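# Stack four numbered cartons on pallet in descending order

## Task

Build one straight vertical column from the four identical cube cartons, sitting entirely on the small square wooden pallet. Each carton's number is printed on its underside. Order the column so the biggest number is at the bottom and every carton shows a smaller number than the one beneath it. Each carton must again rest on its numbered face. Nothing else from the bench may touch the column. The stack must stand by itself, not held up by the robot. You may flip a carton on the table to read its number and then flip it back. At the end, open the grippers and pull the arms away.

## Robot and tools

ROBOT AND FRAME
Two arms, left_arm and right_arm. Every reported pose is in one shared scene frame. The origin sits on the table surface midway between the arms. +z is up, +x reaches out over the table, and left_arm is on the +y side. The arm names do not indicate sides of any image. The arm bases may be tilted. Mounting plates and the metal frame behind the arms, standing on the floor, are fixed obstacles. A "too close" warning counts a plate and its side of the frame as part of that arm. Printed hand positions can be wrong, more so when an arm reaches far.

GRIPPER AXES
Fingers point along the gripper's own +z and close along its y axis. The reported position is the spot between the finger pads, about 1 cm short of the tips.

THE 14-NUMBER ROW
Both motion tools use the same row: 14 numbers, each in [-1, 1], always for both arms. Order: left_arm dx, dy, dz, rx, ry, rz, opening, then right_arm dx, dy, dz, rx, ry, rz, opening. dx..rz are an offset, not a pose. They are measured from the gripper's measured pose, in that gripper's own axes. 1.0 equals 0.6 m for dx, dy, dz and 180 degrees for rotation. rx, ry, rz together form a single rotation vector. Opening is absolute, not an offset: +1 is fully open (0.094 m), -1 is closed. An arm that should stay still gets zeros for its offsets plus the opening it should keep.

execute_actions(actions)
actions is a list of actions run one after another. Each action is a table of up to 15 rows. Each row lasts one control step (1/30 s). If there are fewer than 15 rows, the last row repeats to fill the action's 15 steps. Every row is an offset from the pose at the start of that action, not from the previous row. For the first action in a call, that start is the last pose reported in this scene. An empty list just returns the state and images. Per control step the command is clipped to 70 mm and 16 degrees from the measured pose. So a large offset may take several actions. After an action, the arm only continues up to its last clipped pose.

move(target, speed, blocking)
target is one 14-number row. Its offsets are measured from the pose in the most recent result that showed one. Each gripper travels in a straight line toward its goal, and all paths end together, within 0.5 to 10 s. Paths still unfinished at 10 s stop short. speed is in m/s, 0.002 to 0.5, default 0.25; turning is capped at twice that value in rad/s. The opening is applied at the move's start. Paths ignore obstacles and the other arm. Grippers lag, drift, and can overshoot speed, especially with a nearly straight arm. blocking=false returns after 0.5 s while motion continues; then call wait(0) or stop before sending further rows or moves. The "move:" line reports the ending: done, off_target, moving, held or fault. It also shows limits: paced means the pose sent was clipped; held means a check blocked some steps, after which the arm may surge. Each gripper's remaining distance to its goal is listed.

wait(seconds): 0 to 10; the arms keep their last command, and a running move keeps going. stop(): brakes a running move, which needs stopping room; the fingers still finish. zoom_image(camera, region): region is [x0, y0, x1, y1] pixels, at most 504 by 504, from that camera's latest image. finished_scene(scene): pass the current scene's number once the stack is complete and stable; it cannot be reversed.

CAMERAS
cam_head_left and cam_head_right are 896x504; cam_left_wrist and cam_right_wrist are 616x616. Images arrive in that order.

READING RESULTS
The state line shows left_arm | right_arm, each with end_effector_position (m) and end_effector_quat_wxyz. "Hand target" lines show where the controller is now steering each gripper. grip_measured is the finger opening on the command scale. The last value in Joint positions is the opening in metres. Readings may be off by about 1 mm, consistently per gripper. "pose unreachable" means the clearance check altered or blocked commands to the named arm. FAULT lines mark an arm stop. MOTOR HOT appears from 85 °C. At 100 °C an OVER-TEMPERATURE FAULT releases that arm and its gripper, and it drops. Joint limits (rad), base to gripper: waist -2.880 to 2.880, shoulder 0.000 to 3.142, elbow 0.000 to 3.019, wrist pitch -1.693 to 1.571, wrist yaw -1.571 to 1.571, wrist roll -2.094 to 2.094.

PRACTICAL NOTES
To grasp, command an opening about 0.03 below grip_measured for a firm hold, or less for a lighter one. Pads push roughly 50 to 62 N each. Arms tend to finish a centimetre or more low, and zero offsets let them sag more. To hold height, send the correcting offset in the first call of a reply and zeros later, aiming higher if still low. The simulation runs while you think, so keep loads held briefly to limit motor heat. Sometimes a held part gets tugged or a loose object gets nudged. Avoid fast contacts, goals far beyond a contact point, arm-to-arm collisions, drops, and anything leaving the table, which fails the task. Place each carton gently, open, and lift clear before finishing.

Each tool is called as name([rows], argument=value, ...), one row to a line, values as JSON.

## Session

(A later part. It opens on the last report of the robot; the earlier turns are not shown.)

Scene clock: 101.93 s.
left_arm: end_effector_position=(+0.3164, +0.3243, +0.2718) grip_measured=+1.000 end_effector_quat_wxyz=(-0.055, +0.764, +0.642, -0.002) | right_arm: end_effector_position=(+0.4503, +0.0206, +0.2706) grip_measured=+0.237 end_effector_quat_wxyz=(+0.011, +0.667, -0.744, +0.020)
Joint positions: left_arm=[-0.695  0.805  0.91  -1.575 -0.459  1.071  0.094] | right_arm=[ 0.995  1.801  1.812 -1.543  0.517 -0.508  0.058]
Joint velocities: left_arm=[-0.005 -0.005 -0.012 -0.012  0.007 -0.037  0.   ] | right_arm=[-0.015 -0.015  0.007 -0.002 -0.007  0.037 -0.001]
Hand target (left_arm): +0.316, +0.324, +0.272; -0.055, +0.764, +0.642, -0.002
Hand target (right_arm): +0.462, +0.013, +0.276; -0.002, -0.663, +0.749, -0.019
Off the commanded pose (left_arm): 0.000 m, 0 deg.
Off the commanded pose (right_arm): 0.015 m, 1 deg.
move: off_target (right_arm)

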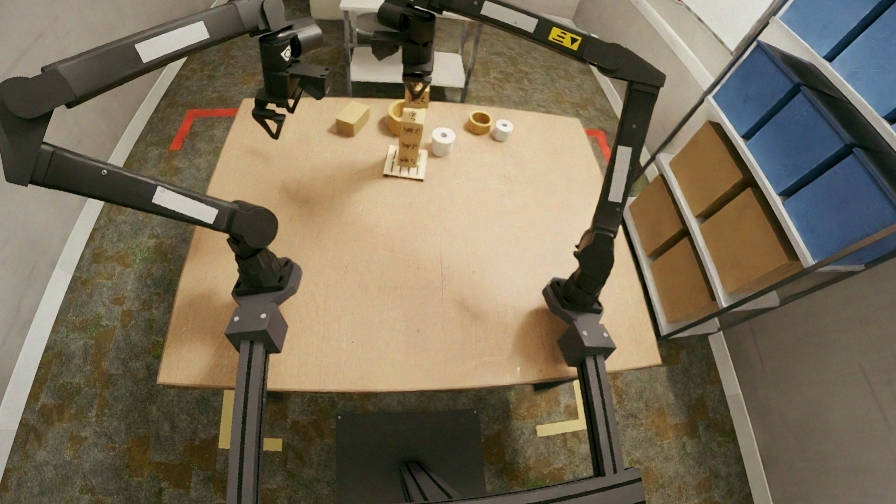

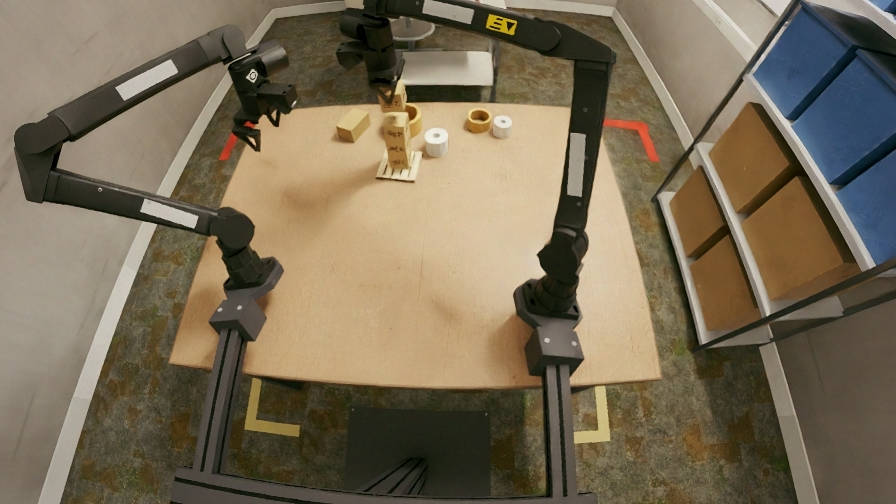

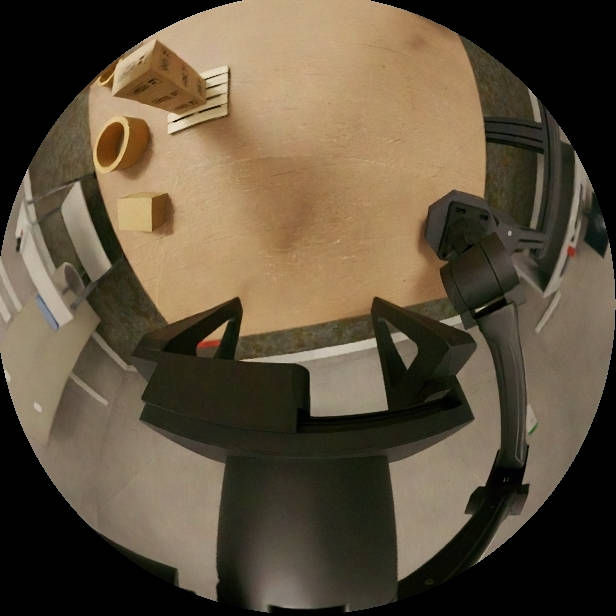

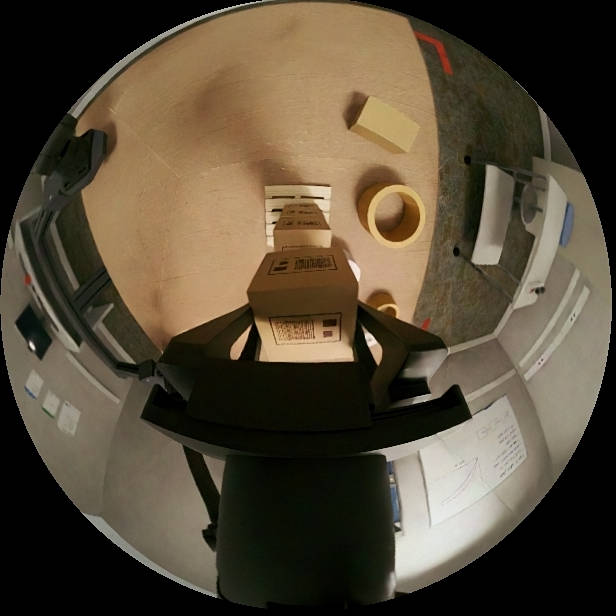

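move(target=[0,0,0,0,0,0,1,-0.004,0.004,0.076,0,-0.005,0.012,0.16], speed=0.03)

zoom_image(camera="cam_head_left", region=[350,50,470,190])

Scene clock: 103.90 s.
left_arm: end_effector_position=(+0.3164, +0.3243, +0.2718) grip_measured=+1.000 end_effector_quat_wxyz=(-0.055, +0.764, +0.642, -0.002) | right_arm: end_effector_position=(+0.4454, +0.0263, +0.2308) grip_measured=+0.237 end_effector_quat_wxyz=(-0.002, -0.653, +0.757, -0.014)
Joint positions: left_arm=[-0.695  0.805  0.91  -1.575 -0.459  1.071  0.094] | right_arm=[ 0.972  1.801  1.712 -1.408  0.508 -0.509  0.058]
Joint velocities: left_arm=[-0.005  0.005  0.007 -0.007  0.007  0.022  0.   ] | right_arm=[ 0.005 -0.005  0.002  0.007 -0.037  0.022 -0.   ]
Hand target (left_arm): +0.316, +0.324, +0.272; -0.055, +0.764, +0.642, -0.002
Hand target (right_arm): +0.449, +0.021, +0.225; -0.005, -0.653, +0.757, -0.014
Off the commanded pose (left_arm): 0.000 m, 0 deg.
Off the commanded pose (right_arm): 0.008 m, 0 deg.
move: done

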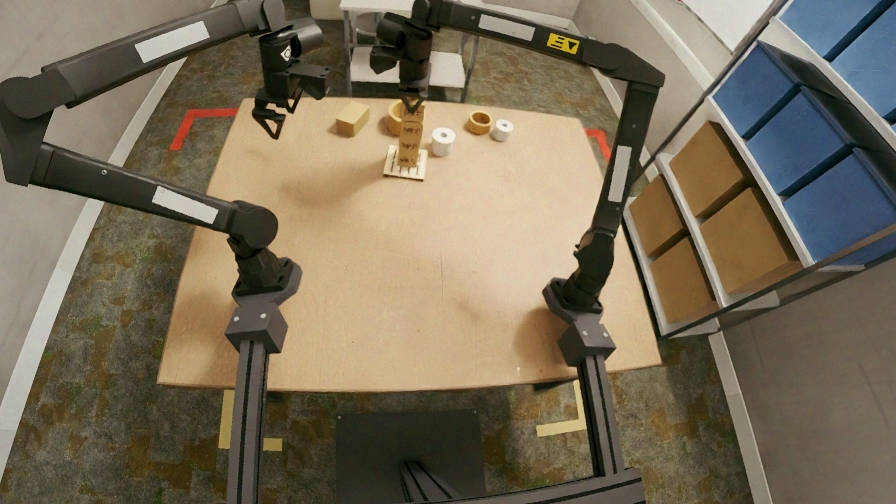

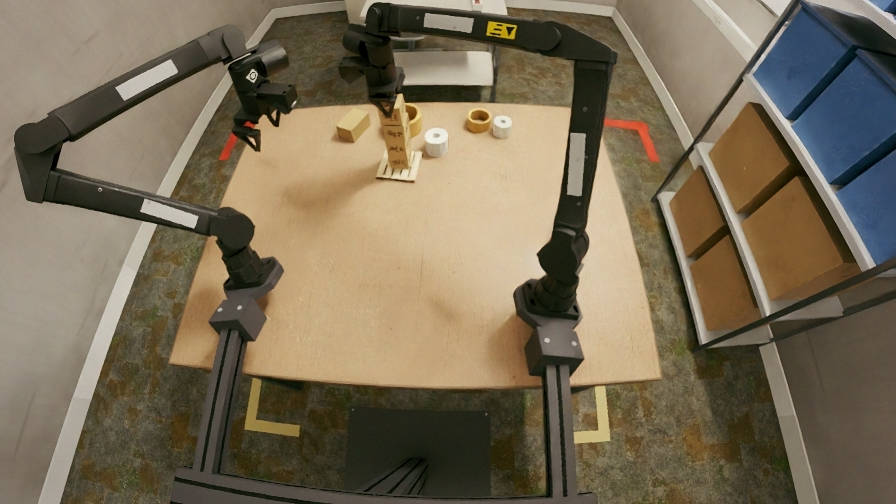

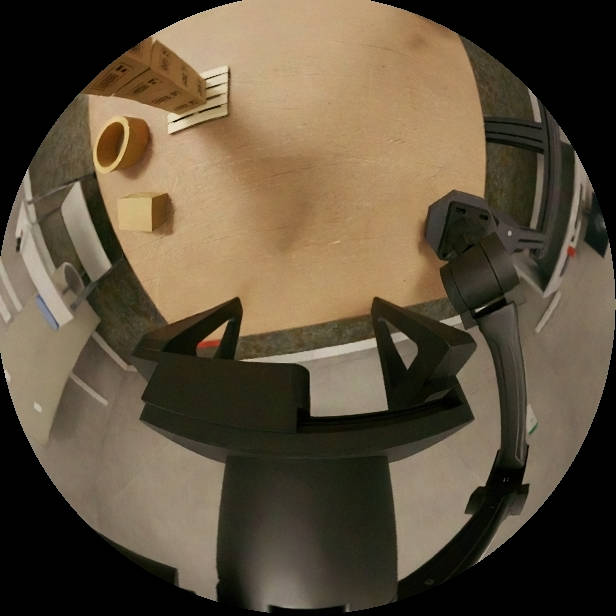

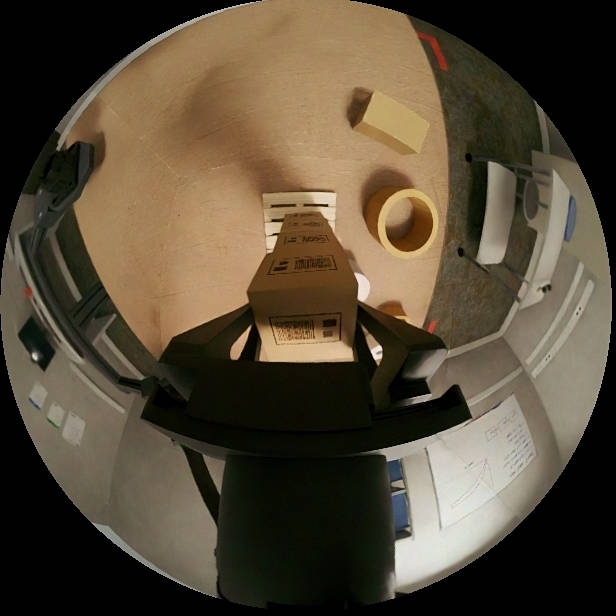

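Region (350, 50, 470, 190) of cam_head_left's 896x504 image, scaled by 3.600, with more detail than that image has; it fills the left 432 columns of this view, and the rest is white.

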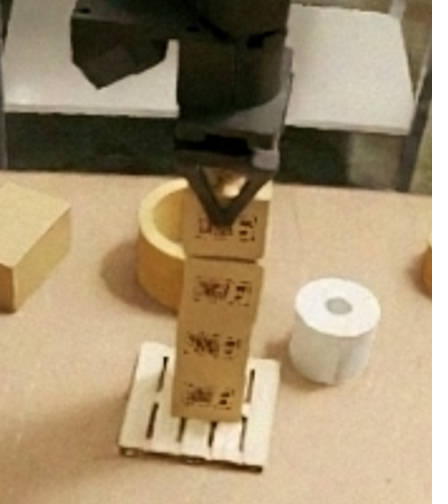

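Aligned; last few mm.

execute_actions([
  [[0,0,0,0,0,0,1,0,-0.008,0.012,0.004,-0.004,0,0.16]],
])

move(target=[0,0,0,0,0,0,1,0,0,0,0,0,0,1])

move(target=[0,0,0,0,0,0,1,0,-0.02,-0.15,0,0,0,1], speed=0.12)

move(target=[0,0,0,0,0,0,1,0.35,0.2,0,0,0,0,1])

zoom_image(camera="cam_head_left", region=[350,50,470,190])

Scene clock: 105.33 s.
left_arm: end_effector_position=(+0.3164, +0.3243, +0.2718) grip_measured=+1.000 end_effector_quat_wxyz=(-0.055, +0.764, +0.642, -0.002) | right_arm: end_effector_position=(+0.4465, +0.0303, +0.2273) grip_measured=+0.237 end_effector_quat_wxyz=(+0.007, -0.652, +0.758, -0.013)
Joint positions: left_arm=[-0.695  0.805  0.91  -1.575 -0.459  1.071  0.094] | right_arm=[ 0.972  1.801  1.701 -1.377  0.51  -0.516  0.058]
Joint velocities: left_arm=[-0.015 -0.015 -0.002 -0.002 -0.022  0.007  0.   ] | right_arm=[-0.024 -0.005  0.012 -0.002  0.022  0.022  0.001]
Hand target (left_arm): +0.316, +0.324, +0.272; -0.055, +0.764, +0.642, -0.002
Hand target (right_arm): +0.450, +0.025, +0.224; +0.007, -0.654, +0.757, -0.015
Off the commanded pose (left_arm): 0.000 m, 0 deg.
Off the commanded pose (right_arm): 0.007 m, 0 deg.

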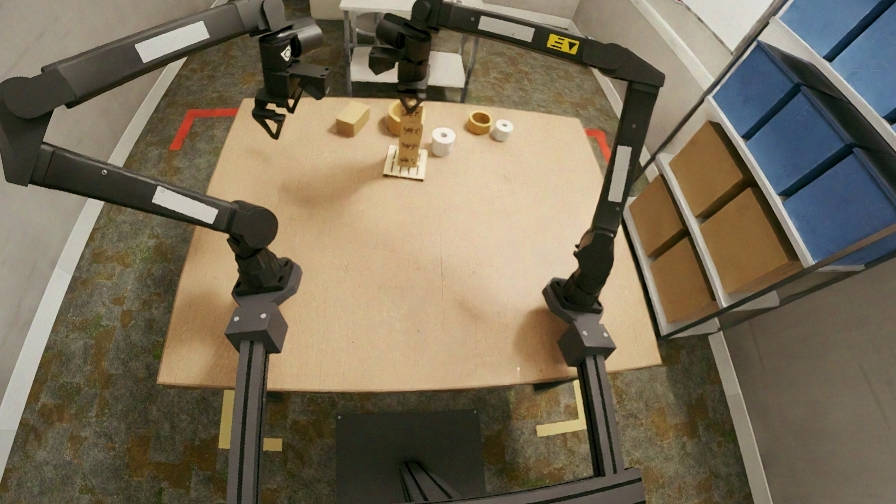

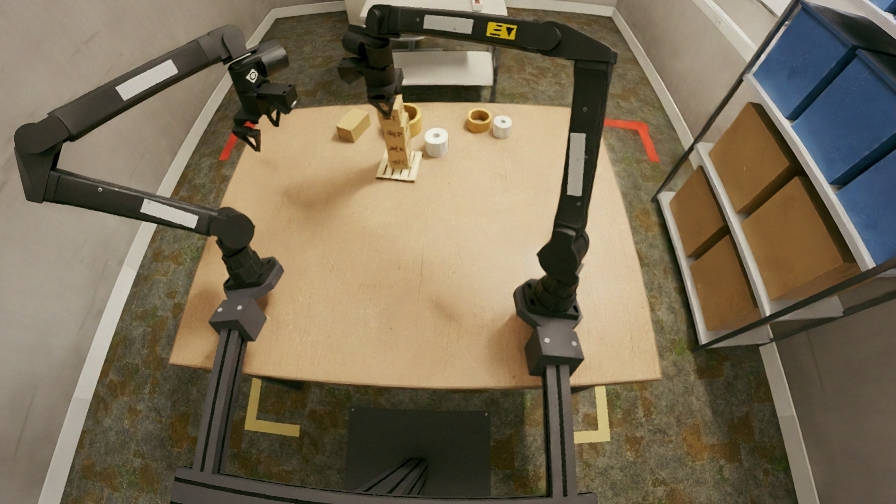

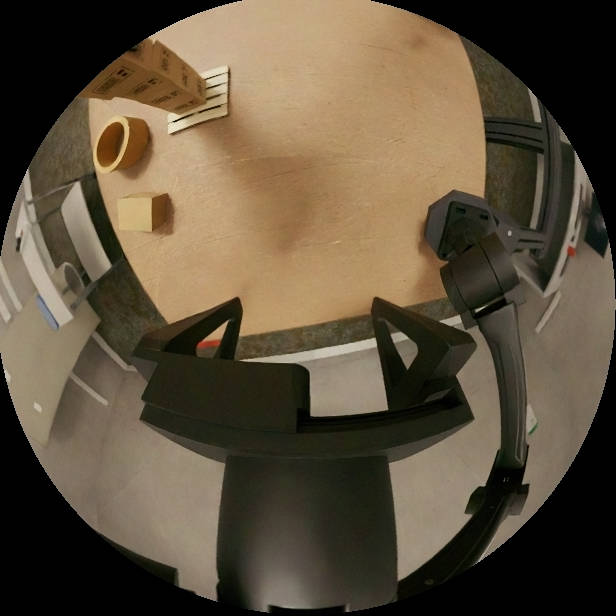

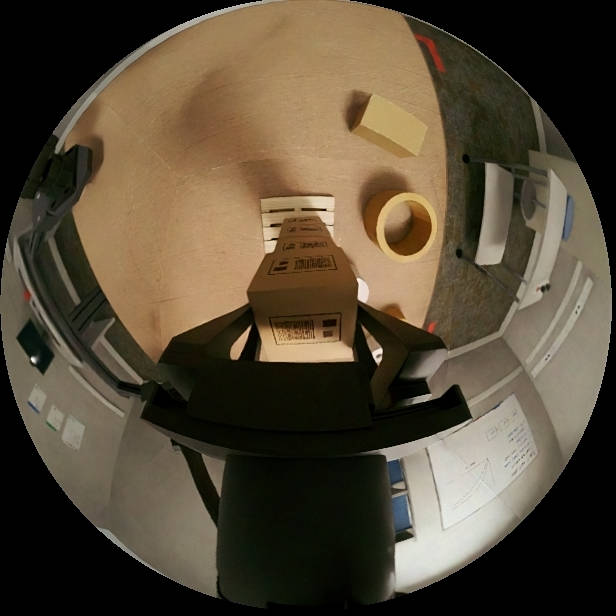

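Scene clock: 105.83 s.
left_arm: end_effector_position=(+0.3164, +0.3243, +0.2718) grip_measured=+1.000 end_effector_quat_wxyz=(-0.055, +0.764, +0.642, -0.002) | right_arm: end_effector_position=(+0.4465, +0.0303, +0.2273) grip_measured=+1.000 end_effector_quat_wxyz=(+0.007, -0.652, +0.758, -0.013)
Joint positions: left_arm=[-0.695  0.805  0.91  -1.575 -0.459  1.071  0.094] | right_arm=[ 0.972  1.801  1.701 -1.377  0.51  -0.516  0.094]
Joint velocities: left_arm=[-0.024 -0.005 -0.007  0.017  0.066 -0.007  0.   ] | right_arm=[-0.005 -0.015  0.002 -0.007 -0.007 -0.037  0.   ]
Hand target (left_arm): +0.316, +0.324, +0.272; -0.055, +0.764, +0.642, -0.002
Hand target (right_arm): +0.447, +0.030, +0.227; +0.007, -0.652, +0.758, -0.013
Off the commanded pose (left_arm): 0.000 m, 0 deg.
Off the commanded pose (right_arm): 0.000 m, 0 deg.
move: done

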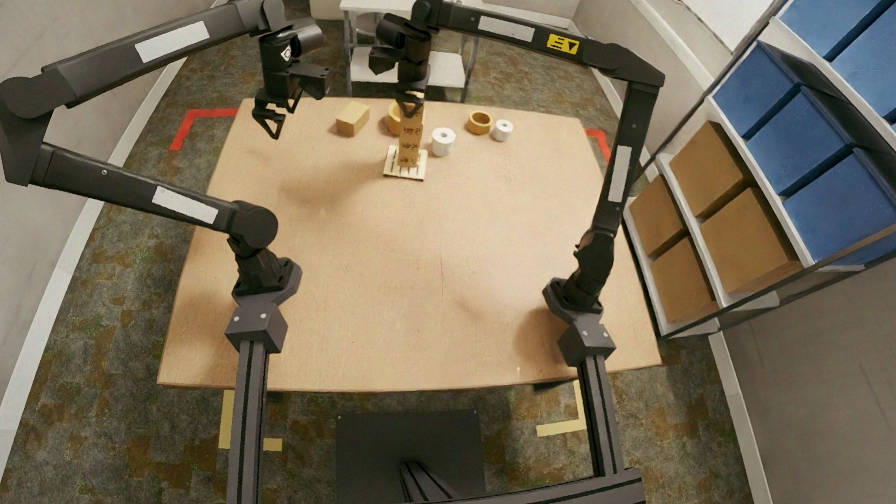

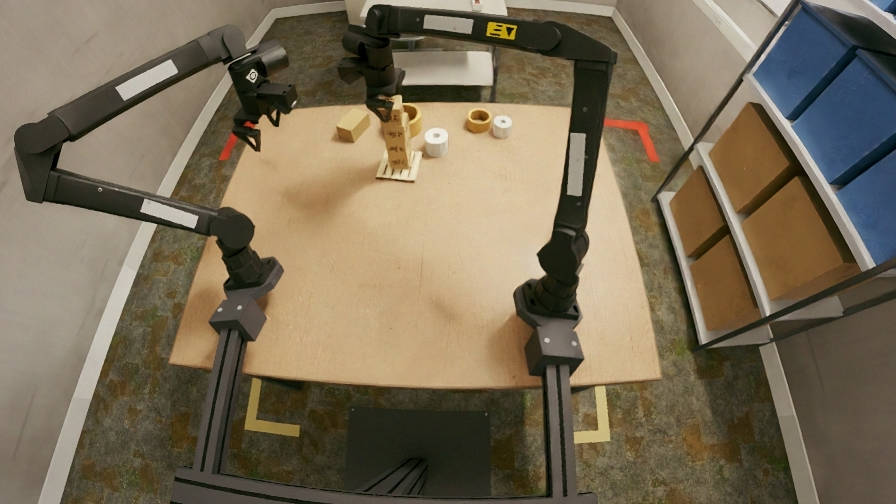

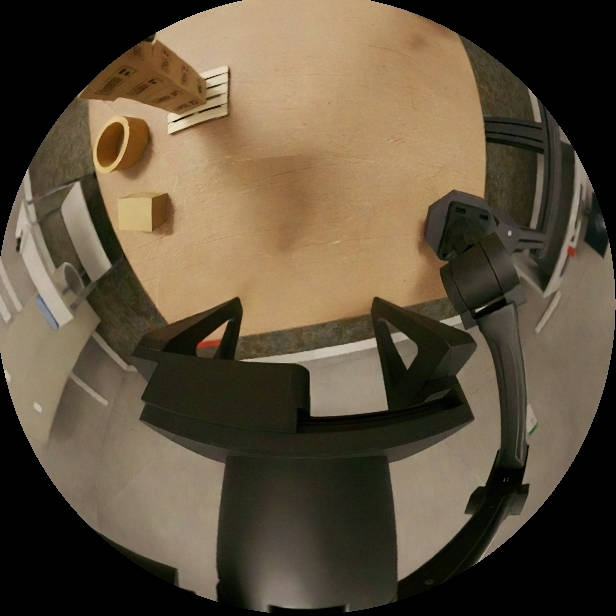

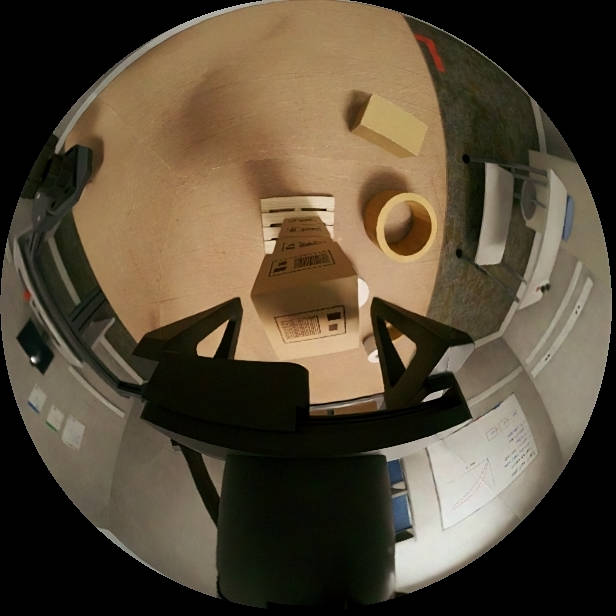

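Scene clock: 107.00 s.
left_arm: end_effector_position=(+0.3164, +0.3243, +0.2718) grip_measured=+1.000 end_effector_quat_wxyz=(-0.055, +0.764, +0.642, -0.002) | right_arm: end_effector_position=(+0.4474, +0.0225, +0.3015) grip_measured=+1.000 end_effector_quat_wxyz=(-0.011, -0.661, +0.750, -0.018)
Joint positions: left_arm=[-0.695  0.805  0.91  -1.575 -0.459  1.071  0.094] | right_arm=[ 1.025  1.801  1.88  -1.626  0.513 -0.459  0.094]
Joint velocities: left_arm=[-0.005 -0.005 -0.007 -0.002 -0.022 -0.066  0.   ] | right_arm=[-0.015  0.005  0.007 -0.007  0.051 -0.051  0.   ]
Hand target (left_arm): +0.316, +0.324, +0.272; -0.055, +0.764, +0.642, -0.002
Hand target (right_arm): +0.454, +0.029, +0.318; +0.007, -0.653, +0.758, -0.014
Off the commanded pose (left_arm): 0.000 m, 0 deg.
Off the commanded pose (right_arm): 0.019 m, 2 deg.
move: off_target (right_arm)

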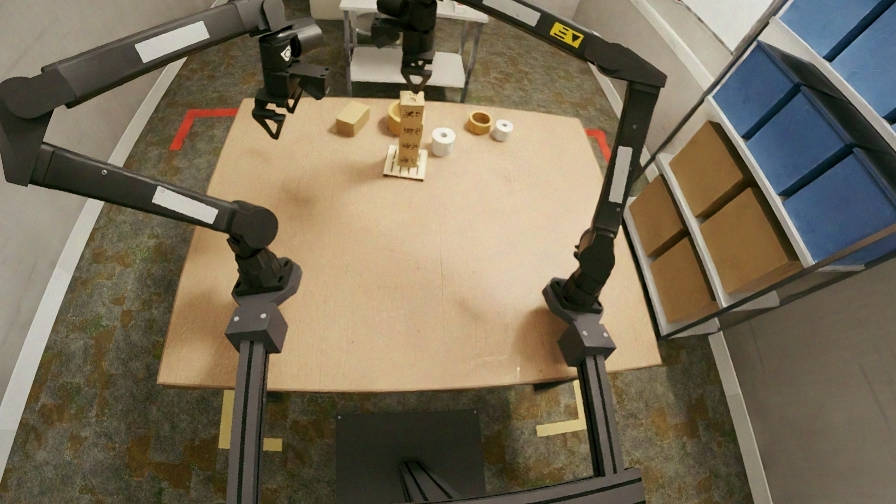

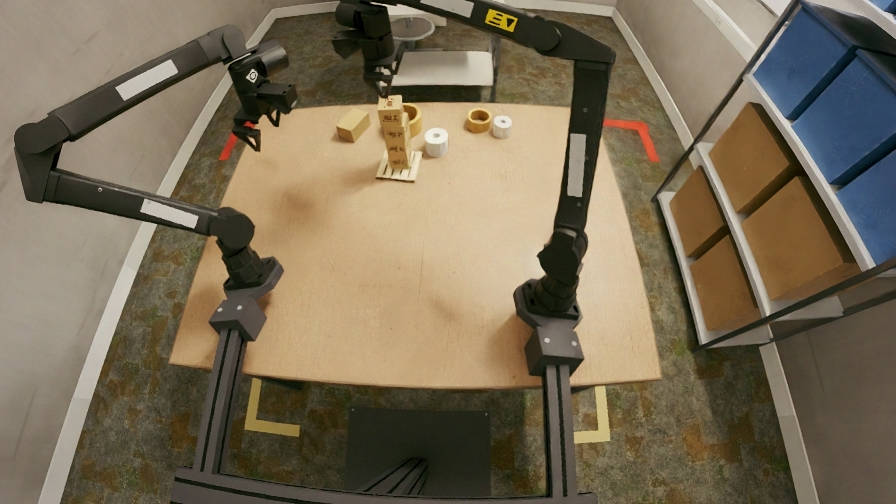

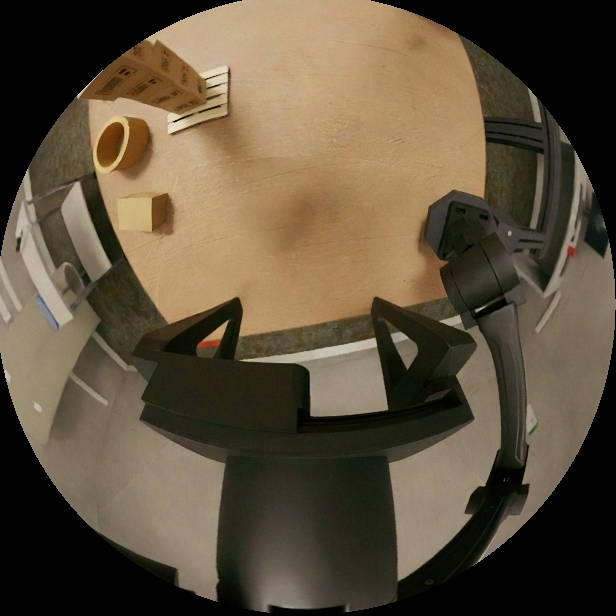

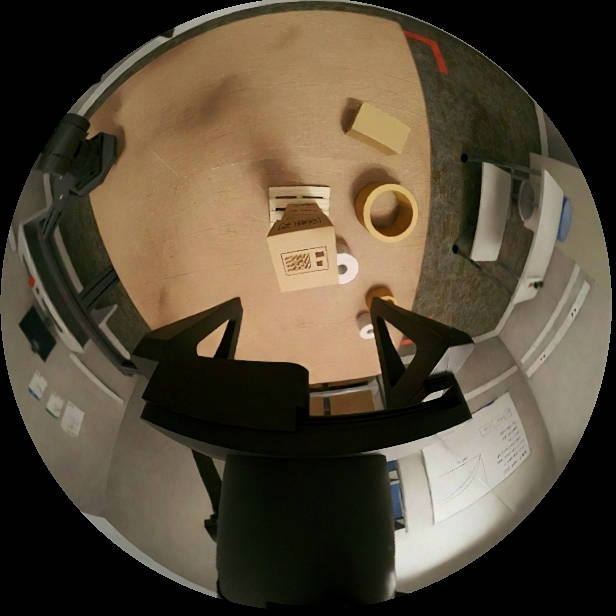

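Scene clock: 108.43 s.
left_arm: end_effector_position=(+0.3164, +0.3243, +0.2718) grip_measured=+1.000 end_effector_quat_wxyz=(-0.055, +0.764, +0.642, -0.002) | right_arm: end_effector_position=(+0.3050, -0.1703, +0.3052) grip_measured=+1.000 end_effector_quat_wxyz=(-0.008, -0.661, +0.750, -0.017)
Joint positions: left_arm=[-0.695  0.805  0.91  -1.575 -0.459  1.071  0.094] | right_arm=[ 1.054  1.164  1.149 -1.543  0.513 -0.427  0.094]
Joint velocities: left_arm=[-0.015  0.005 -0.017 -0.002  0.007 -0.007  0.   ] | right_arm=[-0.005  0.005 -0.027 -0.032 -0.066  0.037  0.   ]
Hand target (left_arm): +0.316, +0.324, +0.272; -0.055, +0.764, +0.642, -0.002
Hand target (right_arm): +0.300, -0.170, +0.304; -0.011, -0.661, +0.750, -0.018
Off the commanded pose (left_arm): 0.000 m, 0 deg.
Off the commanded pose (right_arm): 0.004 m, 0 deg.
move: done

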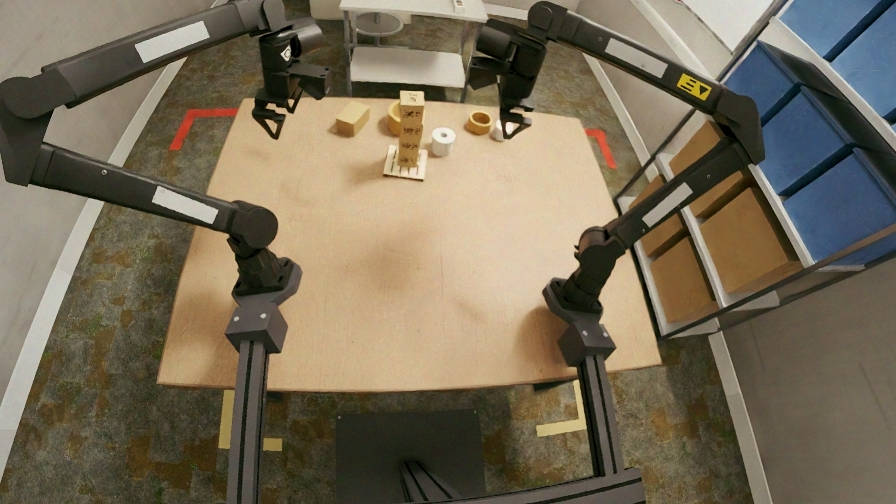

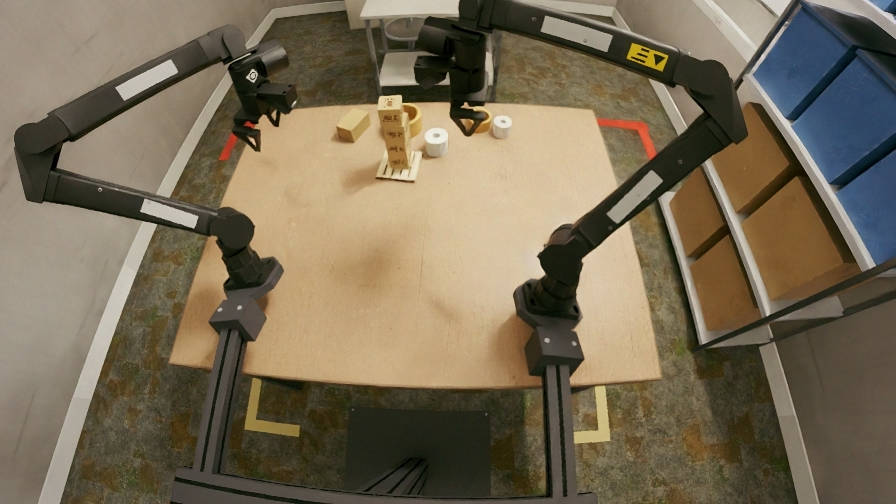

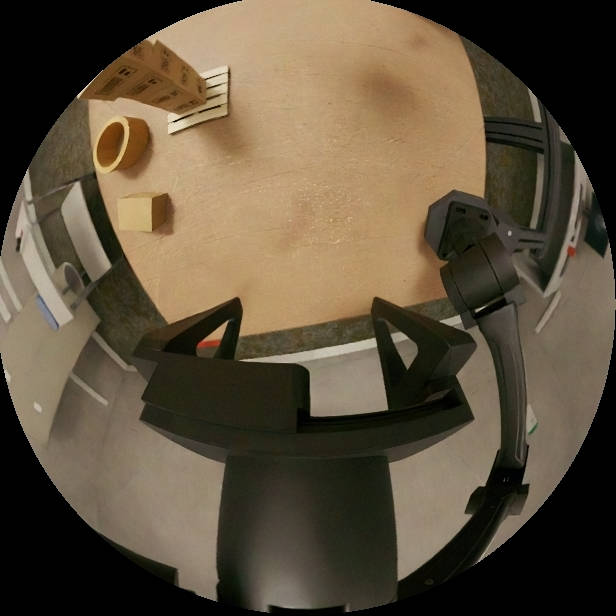

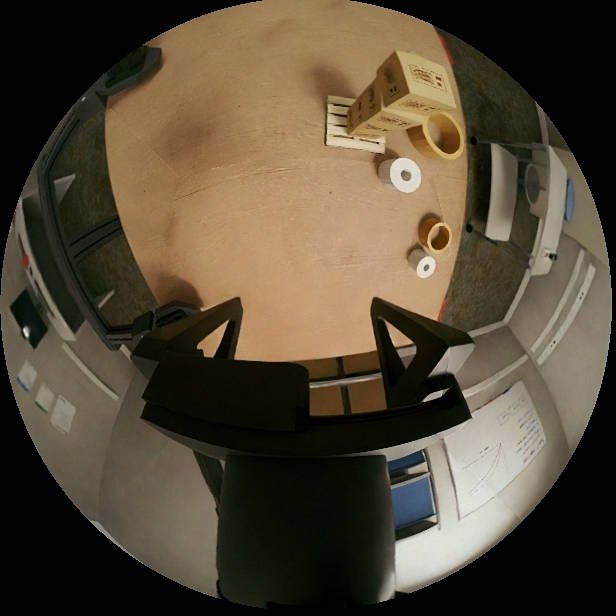

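Region (350, 50, 470, 190) of cam_head_left's 896x504 image, scaled by 3.600, with more detail than that image has; it fills the left 432 columns of this view, and the rest is white.

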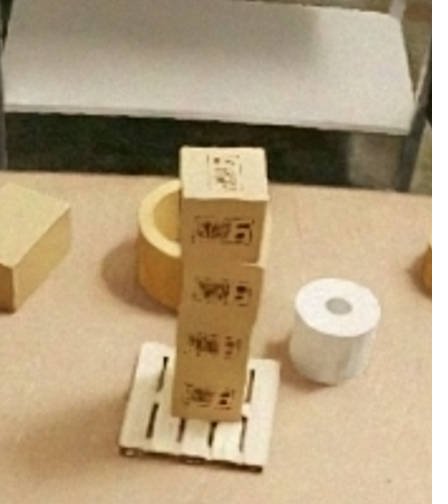

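finished_scene(scene=2)

The scene is finished: the task was done.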